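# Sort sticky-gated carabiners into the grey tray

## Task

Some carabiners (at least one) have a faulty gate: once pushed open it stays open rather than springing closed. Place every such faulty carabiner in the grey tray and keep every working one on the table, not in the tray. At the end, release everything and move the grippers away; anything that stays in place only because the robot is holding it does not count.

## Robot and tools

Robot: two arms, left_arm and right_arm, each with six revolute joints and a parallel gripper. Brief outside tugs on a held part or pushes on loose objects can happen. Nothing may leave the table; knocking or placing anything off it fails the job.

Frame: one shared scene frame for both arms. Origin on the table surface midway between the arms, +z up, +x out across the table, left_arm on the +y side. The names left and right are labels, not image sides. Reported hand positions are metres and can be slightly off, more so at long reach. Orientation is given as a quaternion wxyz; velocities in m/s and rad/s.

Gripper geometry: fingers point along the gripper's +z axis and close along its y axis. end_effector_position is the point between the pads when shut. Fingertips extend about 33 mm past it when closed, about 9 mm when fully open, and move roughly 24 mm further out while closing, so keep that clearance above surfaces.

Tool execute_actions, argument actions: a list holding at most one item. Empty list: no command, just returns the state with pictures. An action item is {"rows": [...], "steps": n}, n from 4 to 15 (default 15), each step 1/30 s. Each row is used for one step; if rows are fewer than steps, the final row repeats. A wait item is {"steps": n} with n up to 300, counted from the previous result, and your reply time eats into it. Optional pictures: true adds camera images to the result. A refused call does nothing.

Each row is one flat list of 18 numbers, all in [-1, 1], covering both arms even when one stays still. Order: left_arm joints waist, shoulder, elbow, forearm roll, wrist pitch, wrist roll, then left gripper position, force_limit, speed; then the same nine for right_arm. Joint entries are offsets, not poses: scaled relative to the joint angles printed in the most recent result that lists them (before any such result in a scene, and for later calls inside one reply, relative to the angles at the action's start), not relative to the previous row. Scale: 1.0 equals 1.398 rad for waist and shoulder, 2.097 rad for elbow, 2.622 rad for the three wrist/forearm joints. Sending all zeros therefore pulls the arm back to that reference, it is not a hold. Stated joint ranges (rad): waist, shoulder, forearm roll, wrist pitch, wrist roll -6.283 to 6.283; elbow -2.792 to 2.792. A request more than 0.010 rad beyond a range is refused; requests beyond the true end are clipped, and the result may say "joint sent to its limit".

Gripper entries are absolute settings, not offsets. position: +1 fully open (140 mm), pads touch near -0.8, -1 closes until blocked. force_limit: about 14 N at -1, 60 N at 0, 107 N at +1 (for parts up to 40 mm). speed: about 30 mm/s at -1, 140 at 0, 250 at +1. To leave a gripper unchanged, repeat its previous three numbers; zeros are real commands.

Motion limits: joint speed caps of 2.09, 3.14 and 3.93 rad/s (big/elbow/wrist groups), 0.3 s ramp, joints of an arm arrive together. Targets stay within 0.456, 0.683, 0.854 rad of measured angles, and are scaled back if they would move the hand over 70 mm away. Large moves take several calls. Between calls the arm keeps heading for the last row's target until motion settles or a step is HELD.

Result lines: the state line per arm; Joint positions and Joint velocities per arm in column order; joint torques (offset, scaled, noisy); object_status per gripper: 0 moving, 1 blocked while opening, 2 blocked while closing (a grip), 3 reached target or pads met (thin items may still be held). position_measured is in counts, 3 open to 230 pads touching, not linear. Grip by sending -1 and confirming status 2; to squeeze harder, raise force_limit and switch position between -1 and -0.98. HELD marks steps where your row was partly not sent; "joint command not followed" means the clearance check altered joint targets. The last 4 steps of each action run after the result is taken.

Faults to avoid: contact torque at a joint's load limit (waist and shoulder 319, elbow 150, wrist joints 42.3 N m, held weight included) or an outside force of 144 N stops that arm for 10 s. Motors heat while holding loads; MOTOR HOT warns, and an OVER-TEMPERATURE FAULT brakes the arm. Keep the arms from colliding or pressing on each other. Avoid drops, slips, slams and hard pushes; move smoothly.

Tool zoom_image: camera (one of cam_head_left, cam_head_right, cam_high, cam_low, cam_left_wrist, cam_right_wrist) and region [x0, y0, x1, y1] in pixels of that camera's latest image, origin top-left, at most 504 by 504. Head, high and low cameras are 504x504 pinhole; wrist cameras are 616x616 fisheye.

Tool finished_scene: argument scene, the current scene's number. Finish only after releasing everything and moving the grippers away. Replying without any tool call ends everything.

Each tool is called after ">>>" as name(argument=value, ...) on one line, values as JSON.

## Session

>>> execute_actions(actions=[])

Scene clock: 0.00 s of 6000.00 s.
left_arm: end_effector_position=(+0.4020, +0.8481, +0.3487) position_measured=3 object_status=3 end_effector_quat_wxyz=(-0.058, -0.194, +0.979, +0.036) end_effector_velocity=(-0.000, +0.001, -0.000) end_effector_angular_velocity=(-0.000, +0.001, +0.001) | right_arm: end_effector_position=(+0.4051, +0.1333, +0.1417) position_measured=3 object_status=3 end_effector_quat_wxyz=(+0.309, +0.470, +0.813, -0.148) end_effector_velocity=(+0.000, -0.000, -0.000) end_effector_angular_velocity=(-0.001, -0.000, -0.000)
Joint positions: left_arm=[ 0.719 -0.064  1.802  0.104  1.493 -1.464] | right_arm=[ 1.072  0.867  0.99  -0.542  1.734  0.773]
Joint velocities: left_arm=[ 0.002  0.001 -0.     0.     0.     0.001] | right_arm=[-0.  0.  0. -0.  0. -0.]
Joint torques (N m, as the joint torque sensors report them, + toward a larger angle): no reading

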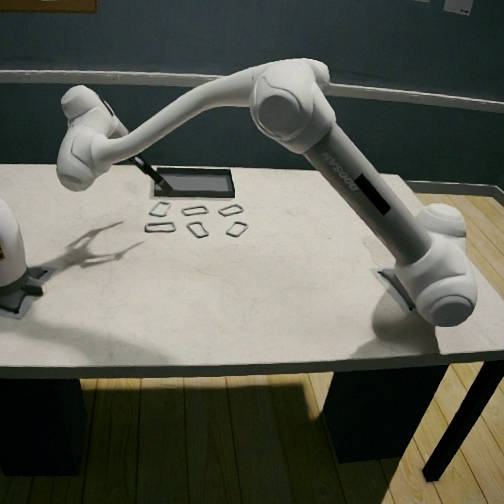

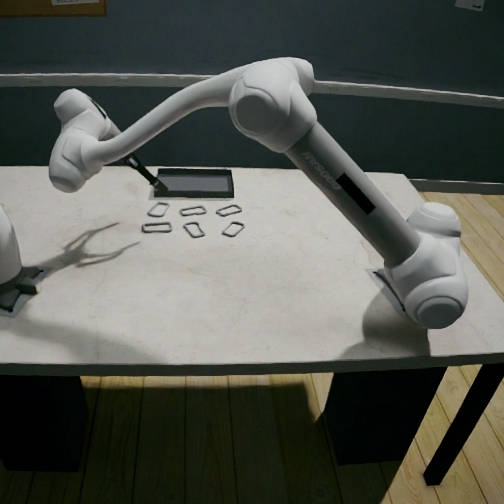

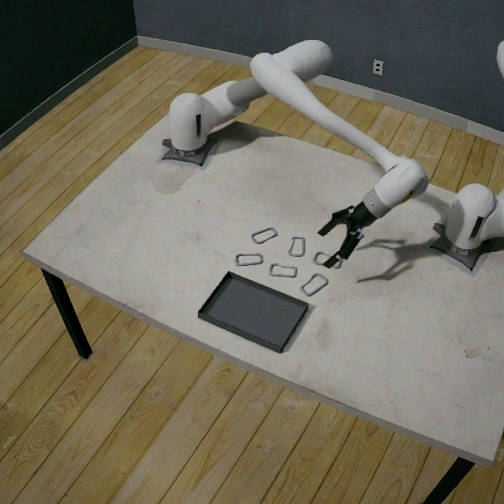

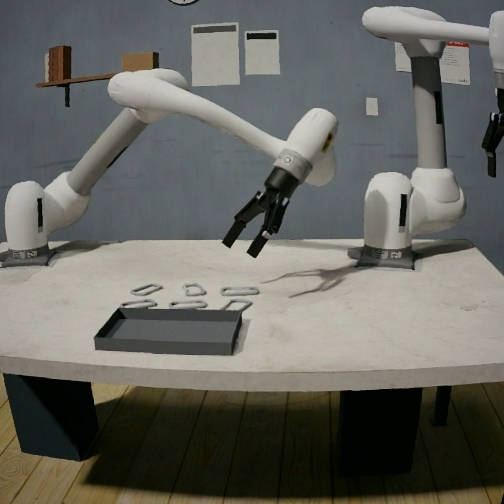

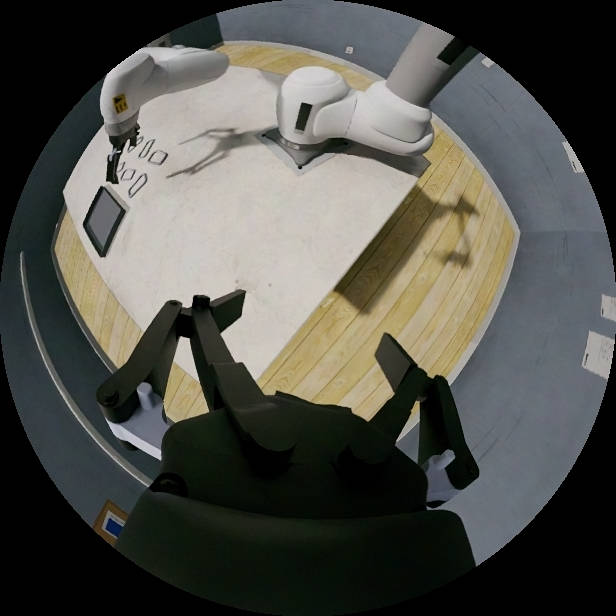

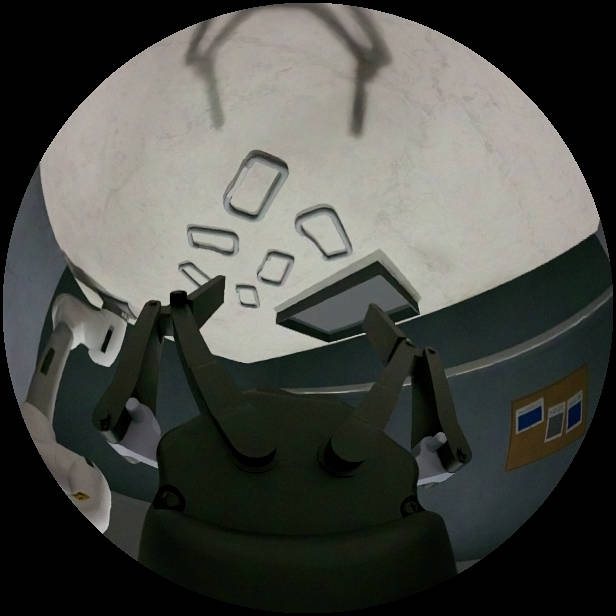

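>>> execute_actions(actions=[{"rows":[[0,0,0,0,0,0,1,0,0,-0.180,-0.354,0.271,0.207,-0.2,-0.506,0.1,0,0]],"steps":15}])

>>> execute_actions(actions=[{"steps":15}], pictures=true)

>>> zoom_image(camera="cam_right_wrist", region=[170, 150, 450, 430])

Scene clock: 0.67 s of 6000.00 s.
left_arm: end_effector_position=(+0.4020, +0.8481, +0.3487) position_measured=3 object_status=3 end_effector_quat_wxyz=(-0.058, -0.194, +0.979, +0.036) end_effector_velocity=(+0.000, +0.000, -0.000) end_effector_angular_velocity=(+0.000, +0.001, +0.000) | right_arm: end_effector_position=(+0.4026, +0.0540, +0.1651) position_measured=74 object_status=0 end_effector_quat_wxyz=(+0.110, +0.301, +0.940, -0.118) end_effector_velocity=(-0.065, -0.247, +0.123) end_effector_angular_velocity=(+0.778, +1.230, +1.768)
Joint positions: left_arm=[ 0.719 -0.064  1.802  0.104  1.493 -1.464] | right_arm=[ 0.937  0.606  1.295 -0.25   1.453  0.23 ]
Joint velocities: left_arm=[-0.     0.001  0.     0.     0.    -0.   ] | right_arm=[-0.436 -0.875  0.981  0.935 -0.903 -2.422]
Joint torques (N m, as the joint torque sensors report them, + toward a larger angle): left_arm=[ -0.2  -32.16 -39.14   5.51   0.44  -0.02] | right_arm=[  6.58 -93.89 -34.22   3.14   0.75  -0.7 ]
Steps of this call (steps 1 to 9: nothing new was sent; steps 10 to 20: the first 11 steps of this action). Readings (joint positions | what the end effector reports):
10: left_arm=[0.719 -0.064 1.802 0.104 1.493 -1.464] | right_arm=[1.072 0.867 0.990 -0.542 1.734 0.773] | left_arm position_measured=3 object_status=3 | right_arm position_measured=3 object_status=0
11: left_arm=[0.719 -0.064 1.802 0.104 1.493 -1.464] | right_arm=[1.071 0.863 0.995 -0.537 1.730 0.766] | left_arm position_measured=3 object_status=3 | right_arm position_measured=6 object_status=0
13: left_arm=[0.719 -0.064 1.802 0.104 1.493 -1.464] | right_arm=[1.055 0.834 1.032 -0.501 1.696 0.710] | left_arm position_measured=3 object_status=3 | right_arm position_measured=21 object_status=0
17: left_arm=[0.719 -0.064 1.802 0.104 1.493 -1.464] | right_arm=[0.984 0.700 1.189 -0.351 1.551 0.456] | left_arm position_measured=3 object_status=3 | right_arm position_measured=51 object_status=0
20: the state above

Scene clock: 1.17 s of 6000.00 s.
left_arm: end_effector_position=(+0.4020, +0.8481, +0.3487) position_measured=3 object_status=3 end_effector_quat_wxyz=(-0.058, -0.194, +0.979, +0.036) end_effector_velocity=(-0.000, +0.000, +0.000) end_effector_angular_velocity=(+0.001, -0.000, +0.002) | right_arm: end_effector_position=(+0.3786, -0.0089, +0.2007) position_measured=117 object_status=3 end_effector_quat_wxyz=(+0.000, +0.004, +1.000, +0.000) end_effector_velocity=(-0.001, -0.000, +0.002) end_effector_angular_velocity=(+0.007, +0.001, +0.009)
Joint positions: left_arm=[ 0.719 -0.064  1.802  0.104  1.493 -1.464] | right_arm=[ 0.821  0.372  1.558  0.     1.21  -0.553]
Joint velocities: left_arm=[ 0.001 -0.001  0.     0.     0.    -0.002] | right_arm=[-0.002 -0.004  0.003  0.005 -0.004 -0.013]
Joint torques (N m, as the joint torque sensors report them, + toward a larger angle): left_arm=[  0.02 -31.83 -38.89   5.41   0.35   0.01] | right_arm=[  4.49 -76.86 -37.03   4.08  -0.42  -0.37]
Kept back: nothing.
Steps of this call (steps 1 to 4: the last 4 steps of your previous action; steps 5 to 15: the robot went on to your last target). Readings (joint positions | what the end effector reports):
1: left_arm=[0.719 -0.064 1.802 0.104 1.493 -1.464] | right_arm=[0.923 0.577 1.328 -0.219 1.423 0.145] | left_arm position_measured=3 object_status=3 | right_arm position_measured=82 object_status=0
2: left_arm=[0.719 -0.064 1.802 0.104 1.493 -1.464] | right_arm=[0.909 0.549 1.360 -0.188 1.393 0.054] | left_arm position_measured=3 object_status=3 | right_arm position_measured=89 object_status=0
4: left_arm=[0.719 -0.064 1.802 0.104 1.493 -1.464] | right_arm=[0.881 0.493 1.423 -0.129 1.335 -0.134] | left_arm position_measured=3 object_status=3 | right_arm position_measured=104 object_status=0
8: left_arm=[0.719 -0.064 1.802 0.104 1.493 -1.464] | right_arm=[0.838 0.406 1.520 -0.036 1.246 -0.434] | left_arm position_measured=3 object_status=3 | right_arm position_measured=117 object_status=0
15: the state above

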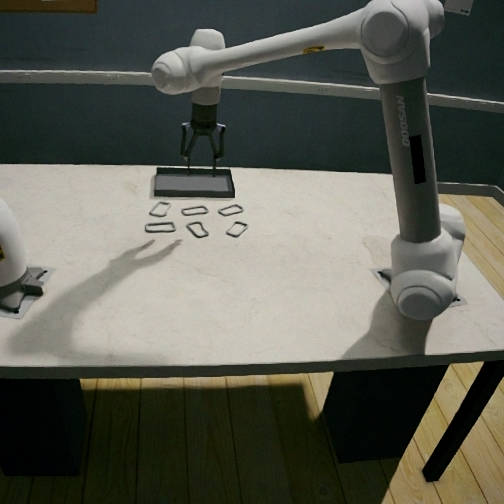

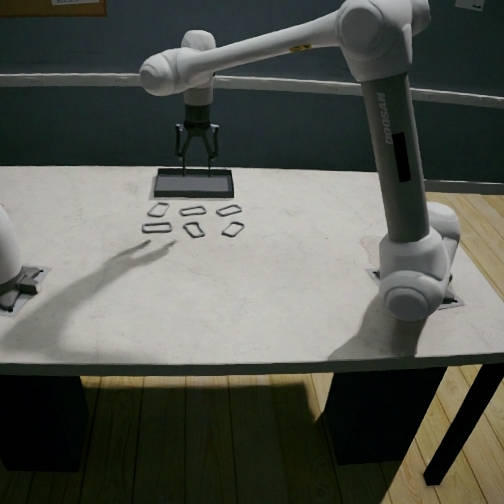

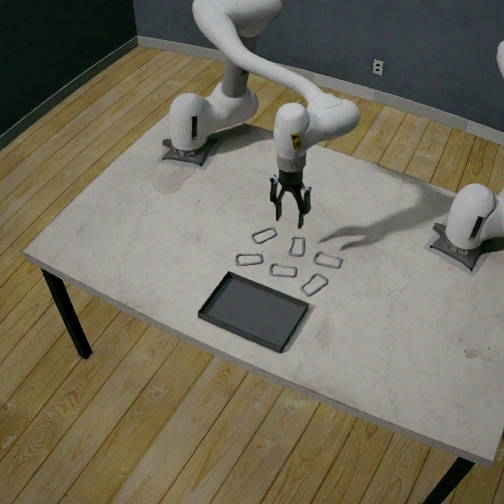

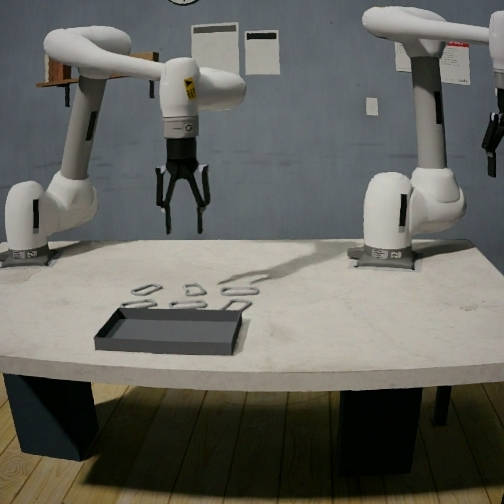

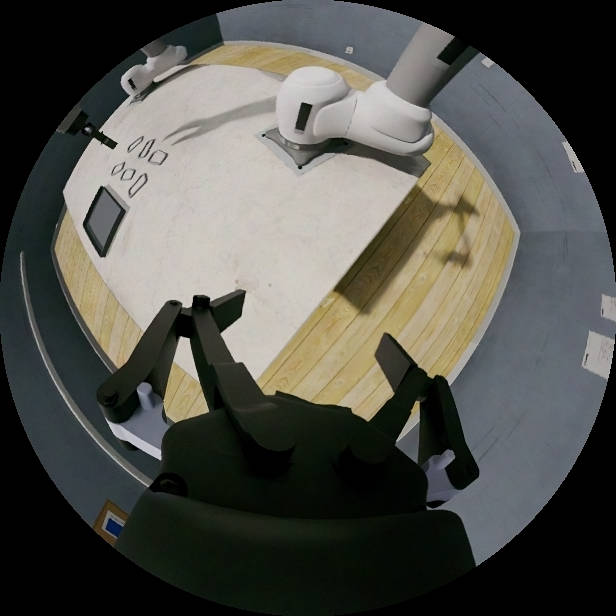

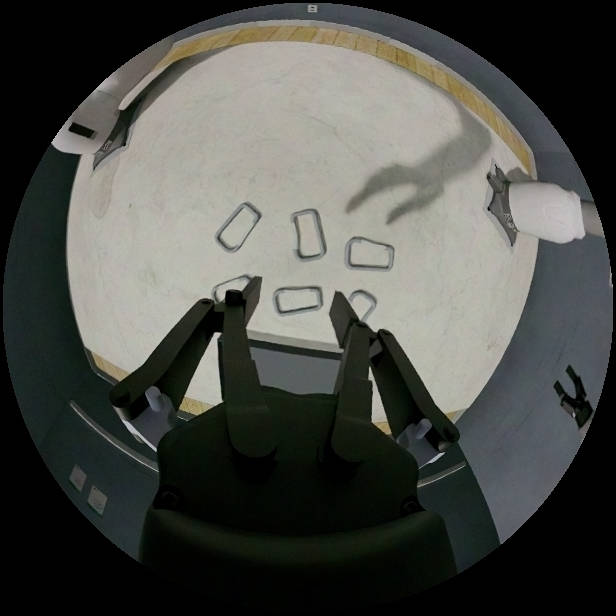

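Region (170, 150, 450, 430) of cam_right_wrist's 616x616 image, scaled by 1.800, with more detail than that image has.

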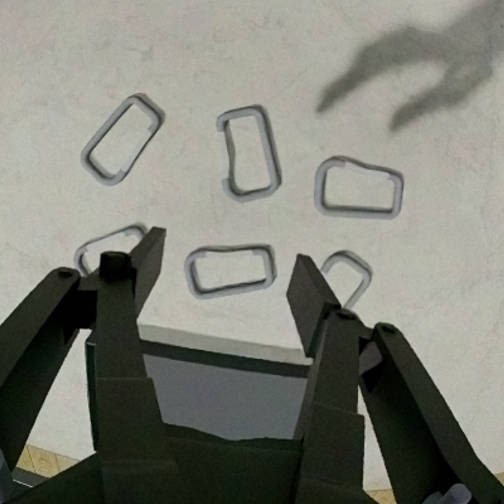

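>>> execute_actions(actions=[{"rows":[[0,0,0,0,0,0,1,0,0,0.055,0.0525,0.063,0,-0.078,-0.0275,0.05,0,0]],"steps":15}])

>>> execute_actions(actions=[{"steps":8}], pictures=true)

>>> zoom_image(camera="cam_right_wrist", region=[200, 200, 400, 400])

Scene clock: 2.07 s of 6000.00 s.
left_arm: end_effector_position=(+0.4020, +0.8481, +0.3487) position_measured=3 object_status=3 end_effector_quat_wxyz=(-0.058, -0.194, +0.979, +0.036) end_effector_velocity=(+0.000, -0.001, -0.000) end_effector_angular_velocity=(-0.001, -0.000, -0.002) | right_arm: end_effector_position=(+0.3265, +0.0083, +0.0869) position_measured=123 object_status=3 end_effector_quat_wxyz=(-0.000, -0.066, +0.998, -0.000) end_effector_velocity=(-0.065, +0.011, -0.124) end_effector_angular_velocity=(+0.002, -0.002, +0.159)
Joint positions: left_arm=[ 0.719 -0.064  1.802  0.104  1.493 -1.464] | right_arm=[ 0.893  0.441  1.682  0.     1.019 -0.62 ]
Joint velocities: left_arm=[-0.001 -0.     0.    -0.001 -0.     0.001] | right_arm=[ 0.084  0.079  0.137 -0.001 -0.219 -0.075]
Joint torques (N m, as the joint torque sensors report them, + toward a larger angle): left_arm=[ -0.25 -31.61 -39.13   5.47   0.36   0.04] | right_arm=[  -5.92 -102.72  -45.43    4.71   -0.66   -0.24]
Steps of this call (steps 1 to 15: the robot went on to your last target; step 16: nothing new was sent; steps 17 to 27: the first 11 steps of this action). Readings (joint positions | what the end effector reports):
17: left_arm=[0.719 -0.064 1.802 0.104 1.493 -1.464] | right_arm=[0.821 0.372 1.559 0.000 1.210 -0.554] | left_arm position_measured=3 object_status=3 | right_arm position_measured=117 object_status=0
18: left_arm=[0.719 -0.064 1.802 0.104 1.493 -1.464] | right_arm=[0.823 0.374 1.563 0.001 1.203 -0.556] | left_arm position_measured=3 object_status=3 | right_arm position_measured=119 object_status=0
20: left_arm=[0.719 -0.064 1.802 0.104 1.493 -1.464] | right_arm=[0.841 0.391 1.594 0.001 1.156 -0.573] | left_arm position_measured=3 object_status=3 | right_arm position_measured=123 object_status=0
24: left_arm=[0.719 -0.064 1.802 0.104 1.493 -1.464] | right_arm=[0.875 0.424 1.653 0.000 1.064 -0.605] | left_arm position_measured=3 object_status=3 | right_arm position_measured=123 object_status=3
27: the state above

Scene clock: 2.33 s of 6000.00 s.
left_arm: end_effector_position=(+0.4020, +0.8481, +0.3487) position_measured=3 object_status=3 end_effector_quat_wxyz=(-0.058, -0.194, +0.979, +0.036) end_effector_velocity=(+0.000, -0.000, +0.000) end_effector_angular_velocity=(-0.001, -0.001, -0.000) | right_arm: end_effector_position=(+0.3230, +0.0089, +0.0802) position_measured=123 object_status=3 end_effector_quat_wxyz=(-0.000, -0.070, +0.998, -0.000) end_effector_velocity=(-0.001, -0.000, -0.003) end_effector_angular_velocity=(-0.001, +0.001, +0.001)
Joint positions: left_arm=[ 0.719 -0.064  1.802  0.104  1.493 -1.464] | right_arm=[ 0.898  0.446  1.69   0.     1.006 -0.625]
Joint velocities: left_arm=[-0.    -0.    -0.    -0.001  0.     0.   ] | right_arm=[ 0.001  0.002  0.003  0.    -0.004  0.   ]
Joint torques (N m, as the joint torque sensors report them, + toward a larger angle): left_arm=[ -0.08 -32.83 -38.91   5.43   0.41  -0.05] | right_arm=[  2.14 -83.41 -35.17   3.59  -0.08  -0.58]
Kept back: nothing.
Steps of this call (steps 1 to 4: the last 4 steps of your previous action; steps 5 to 8: the robot went on to your last target). Readings (joint positions | what the end effector reports):
1: left_arm=[0.719 -0.064 1.802 0.104 1.493 -1.464] | right_arm=[0.895 0.443 1.686 0.000 1.013 -0.622] | left_arm position_measured=3 object_status=3 | right_arm position_measured=123 object_status=3
2: left_arm=[0.719 -0.064 1.802 0.104 1.493 -1.464] | right_arm=[0.896 0.444 1.687 0.000 1.010 -0.623] | left_arm position_measured=3 object_status=3 | right_arm position_measured=123 object_status=3
4: left_arm=[0.719 -0.064 1.802 0.104 1.493 -1.464] | right_arm=[0.897 0.445 1.689 0.000 1.008 -0.624] | left_arm position_measured=3 object_status=3 | right_arm position_measured=123 object_status=3
8: the state above

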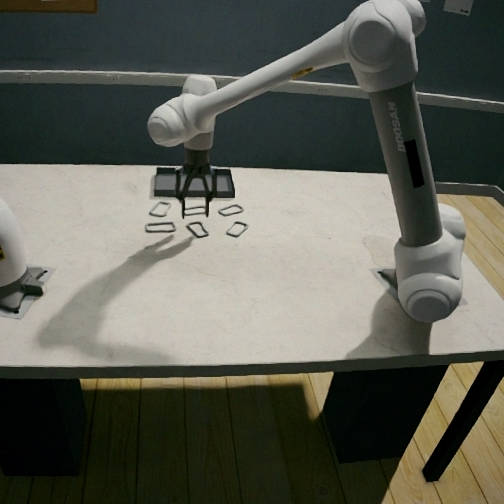

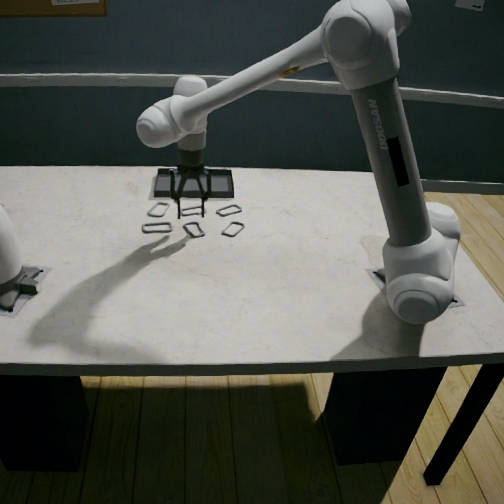

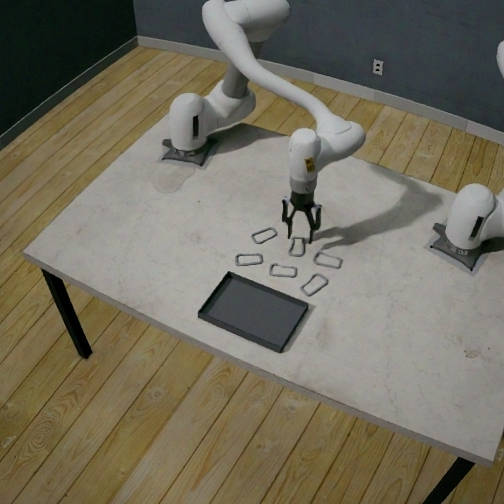

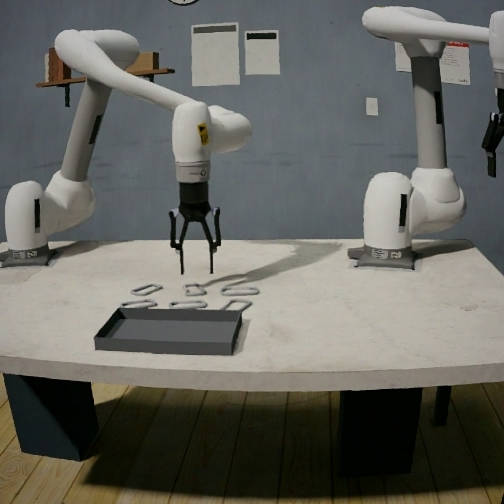

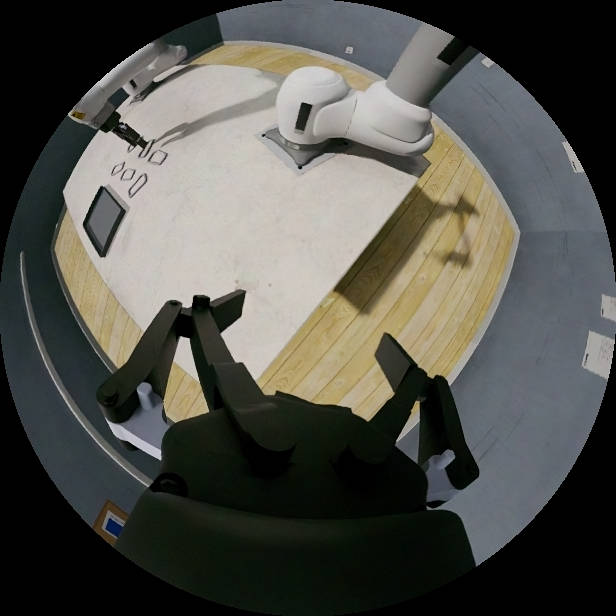

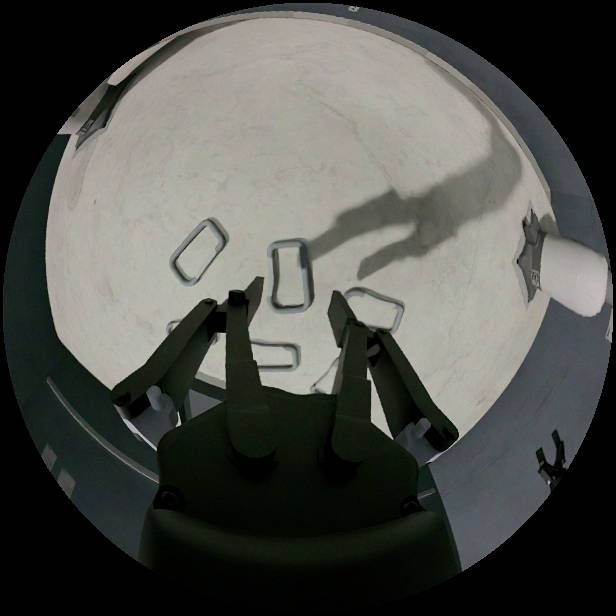

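Region (200, 200, 400, 400) of cam_right_wrist's 616x616 image, scaled by 2.520, with more detail than that image has.

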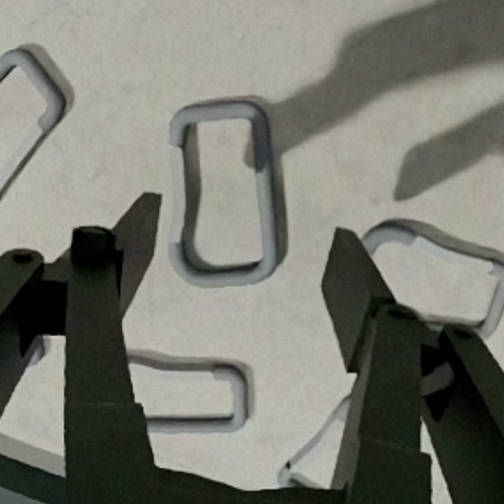

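>>> execute_actions(actions=[{"rows":[[0,0,0,0,0,0,1,0,0,-0.004,0.0189,0.0238,0,-0.0293,-0.025,0,0,0]],"steps":15}])

>>> execute_actions(actions=[{"steps":8}], pictures=true)

>>> zoom_image(camera="cam_right_wrist", region=[200, 200, 400, 400])

Scene clock: 3.10 s of 6000.00 s.
left_arm: end_effector_position=(+0.4020, +0.8481, +0.3487) position_measured=3 object_status=3 end_effector_quat_wxyz=(-0.058, -0.194, +0.979, +0.036) end_effector_velocity=(-0.000, +0.000, +0.000) end_effector_angular_velocity=(+0.000, -0.000, +0.001) | right_arm: end_effector_position=(+0.3223, -0.0009, +0.0384) position_measured=129 object_status=0 end_effector_quat_wxyz=(+0.000, -0.100, +0.995, +0.000) end_effector_velocity=(+0.000, -0.002, -0.005) end_effector_angular_velocity=(+0.001, -0.001, +0.007)
Joint positions: left_arm=[ 0.719 -0.064  1.802  0.104  1.493 -1.464] | right_arm=[ 0.892  0.472  1.739  0.     0.93  -0.69 ]
Joint velocities: left_arm=[ 0.001 -0.     0.    -0.    -0.    -0.001] | right_arm=[-0.002  0.002  0.009  0.    -0.012 -0.009]
Joint torques (N m, as the joint torque sensors report them, + toward a larger angle): left_arm=[  0.17 -32.31 -39.13   5.39   0.35   0.03] | right_arm=[  3.27 -83.15 -31.12   3.88  -0.62  -0.36]
Steps of this call (steps 1 to 12: the robot went on to your last target; steps 13 to 23: the first 11 steps of this action). Readings (joint positions | what the end effector reports):
13: left_arm=[0.719 -0.064 1.802 0.104 1.493 -1.464] | right_arm=[0.898 0.446 1.691 0.000 1.006 -0.625] | left_arm position_measured=3 object_status=3 | right_arm position_measured=123 object_status=0
14: left_arm=[0.719 -0.064 1.802 0.104 1.493 -1.464] | right_arm=[0.898 0.448 1.695 0.000 0.999 -0.631] | left_arm position_measured=3 object_status=3 | right_arm position_measured=125 object_status=0
16: left_arm=[0.719 -0.064 1.802 0.104 1.493 -1.464] | right_arm=[0.895 0.461 1.720 0.000 0.961 -0.663] | left_arm position_measured=3 object_status=3 | right_arm position_measured=129 object_status=0
20: left_arm=[0.719 -0.064 1.802 0.104 1.493 -1.464] | right_arm=[0.893 0.471 1.738 0.000 0.933 -0.687] | left_arm position_measured=3 object_status=3 | right_arm position_measured=129 object_status=0
23: the state above

Scene clock: 3.37 s of 6000.00 s.
left_arm: end_effector_position=(+0.4020, +0.8481, +0.3487) position_measured=3 object_status=3 end_effector_quat_wxyz=(-0.058, -0.194, +0.979, +0.036) end_effector_velocity=(-0.000, +0.000, -0.000) end_effector_angular_velocity=(+0.000, +0.000, +0.001) | right_arm: end_effector_position=(+0.3223, -0.0011, +0.0378) position_measured=129 object_status=3 end_effector_quat_wxyz=(+0.000, -0.100, +0.995, +0.000) end_effector_velocity=(+0.000, -0.000, -0.000) end_effector_angular_velocity=(-0.000, +0.000, -0.000)
Joint positions: left_arm=[ 0.719 -0.064  1.802  0.104  1.493 -1.464] | right_arm=[ 0.892  0.472  1.74   0.     0.929 -0.69 ]
Joint velocities: left_arm=[ 0.001  0.     0.     0.001  0.    -0.   ] | right_arm=[-0.     0.     0.001  0.    -0.    -0.   ]
Joint torques (N m, as the joint torque sensors report them, + toward a larger angle): left_arm=[ -0.74 -31.76 -39.06   5.49   0.33   0.1 ] | right_arm=[  3.39 -82.68 -32.15   3.52  -0.2   -0.36]
Kept back: nothing.
Steps of this call (steps 1 to 4: the last 4 steps of your previous action; steps 5 to 8: the robot went on to your last target). Readings (joint positions | what the end effector reports):
1: left_arm=[0.719 -0.064 1.802 0.104 1.493 -1.464] | right_arm=[0.892 0.472 1.740 0.000 0.930 -0.690] | left_arm position_measured=3 object_status=3 | right_arm position_measured=129 object_status=0
2: left_arm=[0.719 -0.064 1.802 0.104 1.493 -1.464] | right_arm=[0.892 0.472 1.740 0.000 0.930 -0.690] | left_arm position_measured=3 object_status=3 | right_arm position_measured=129 object_status=0
4: left_arm=[0.719 -0.064 1.802 0.104 1.493 -1.464] | right_arm=[0.892 0.472 1.740 0.000 0.930 -0.690] | left_arm position_measured=3 object_status=3 | right_arm position_measured=129 object_status=3
8: the state above

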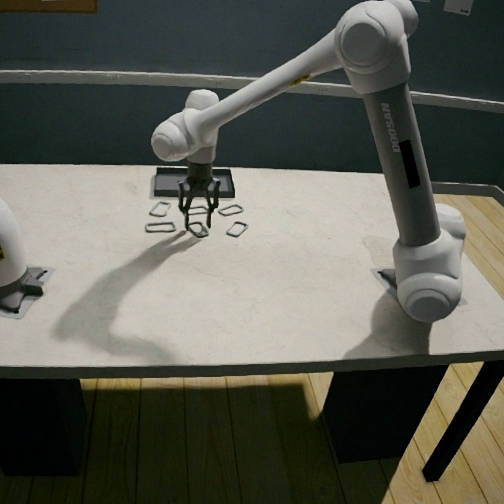

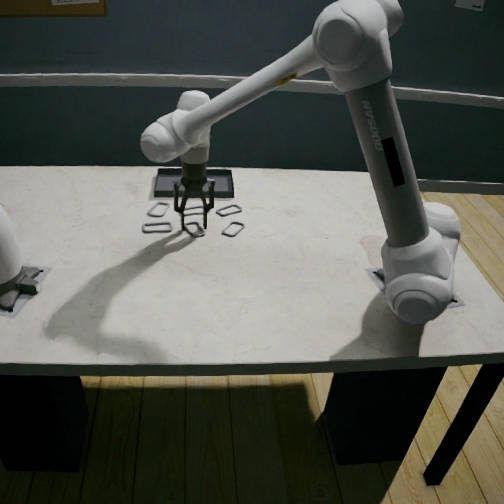

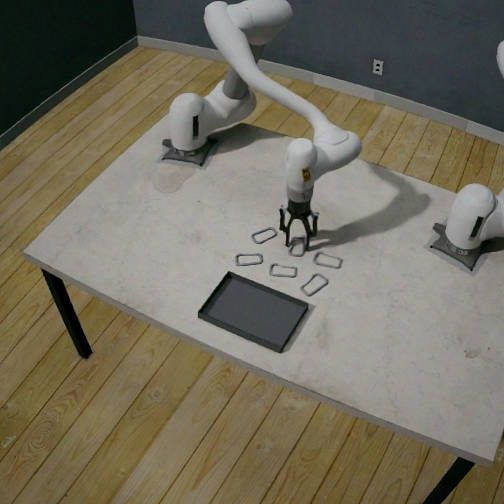

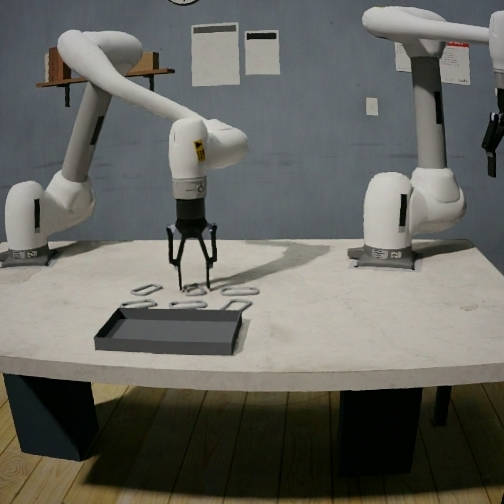

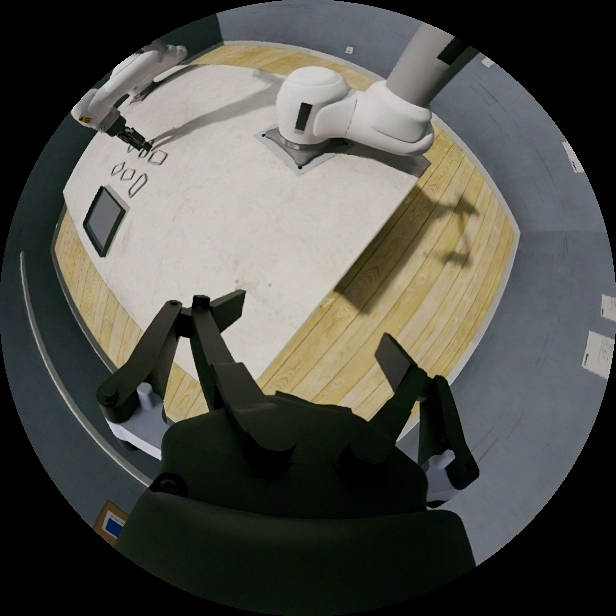

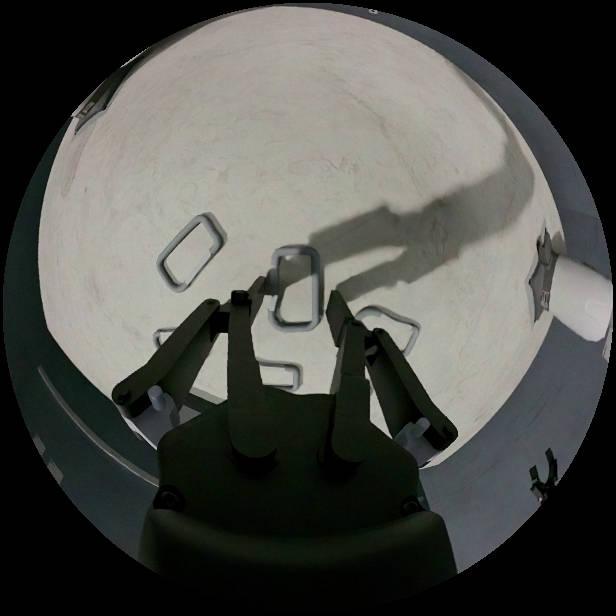

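Region (200, 200, 400, 400) of cam_right_wrist's 616x616 image, scaled by 2.520, with more detail than that image has.

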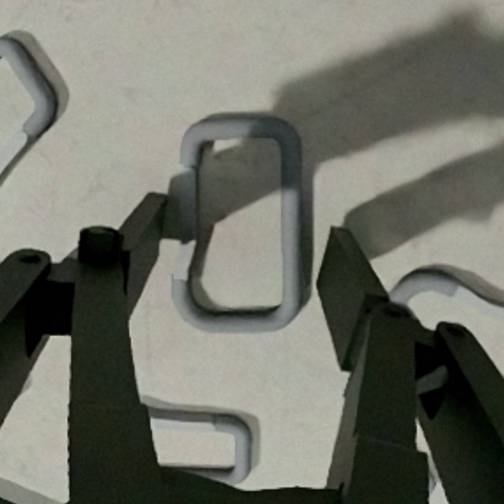

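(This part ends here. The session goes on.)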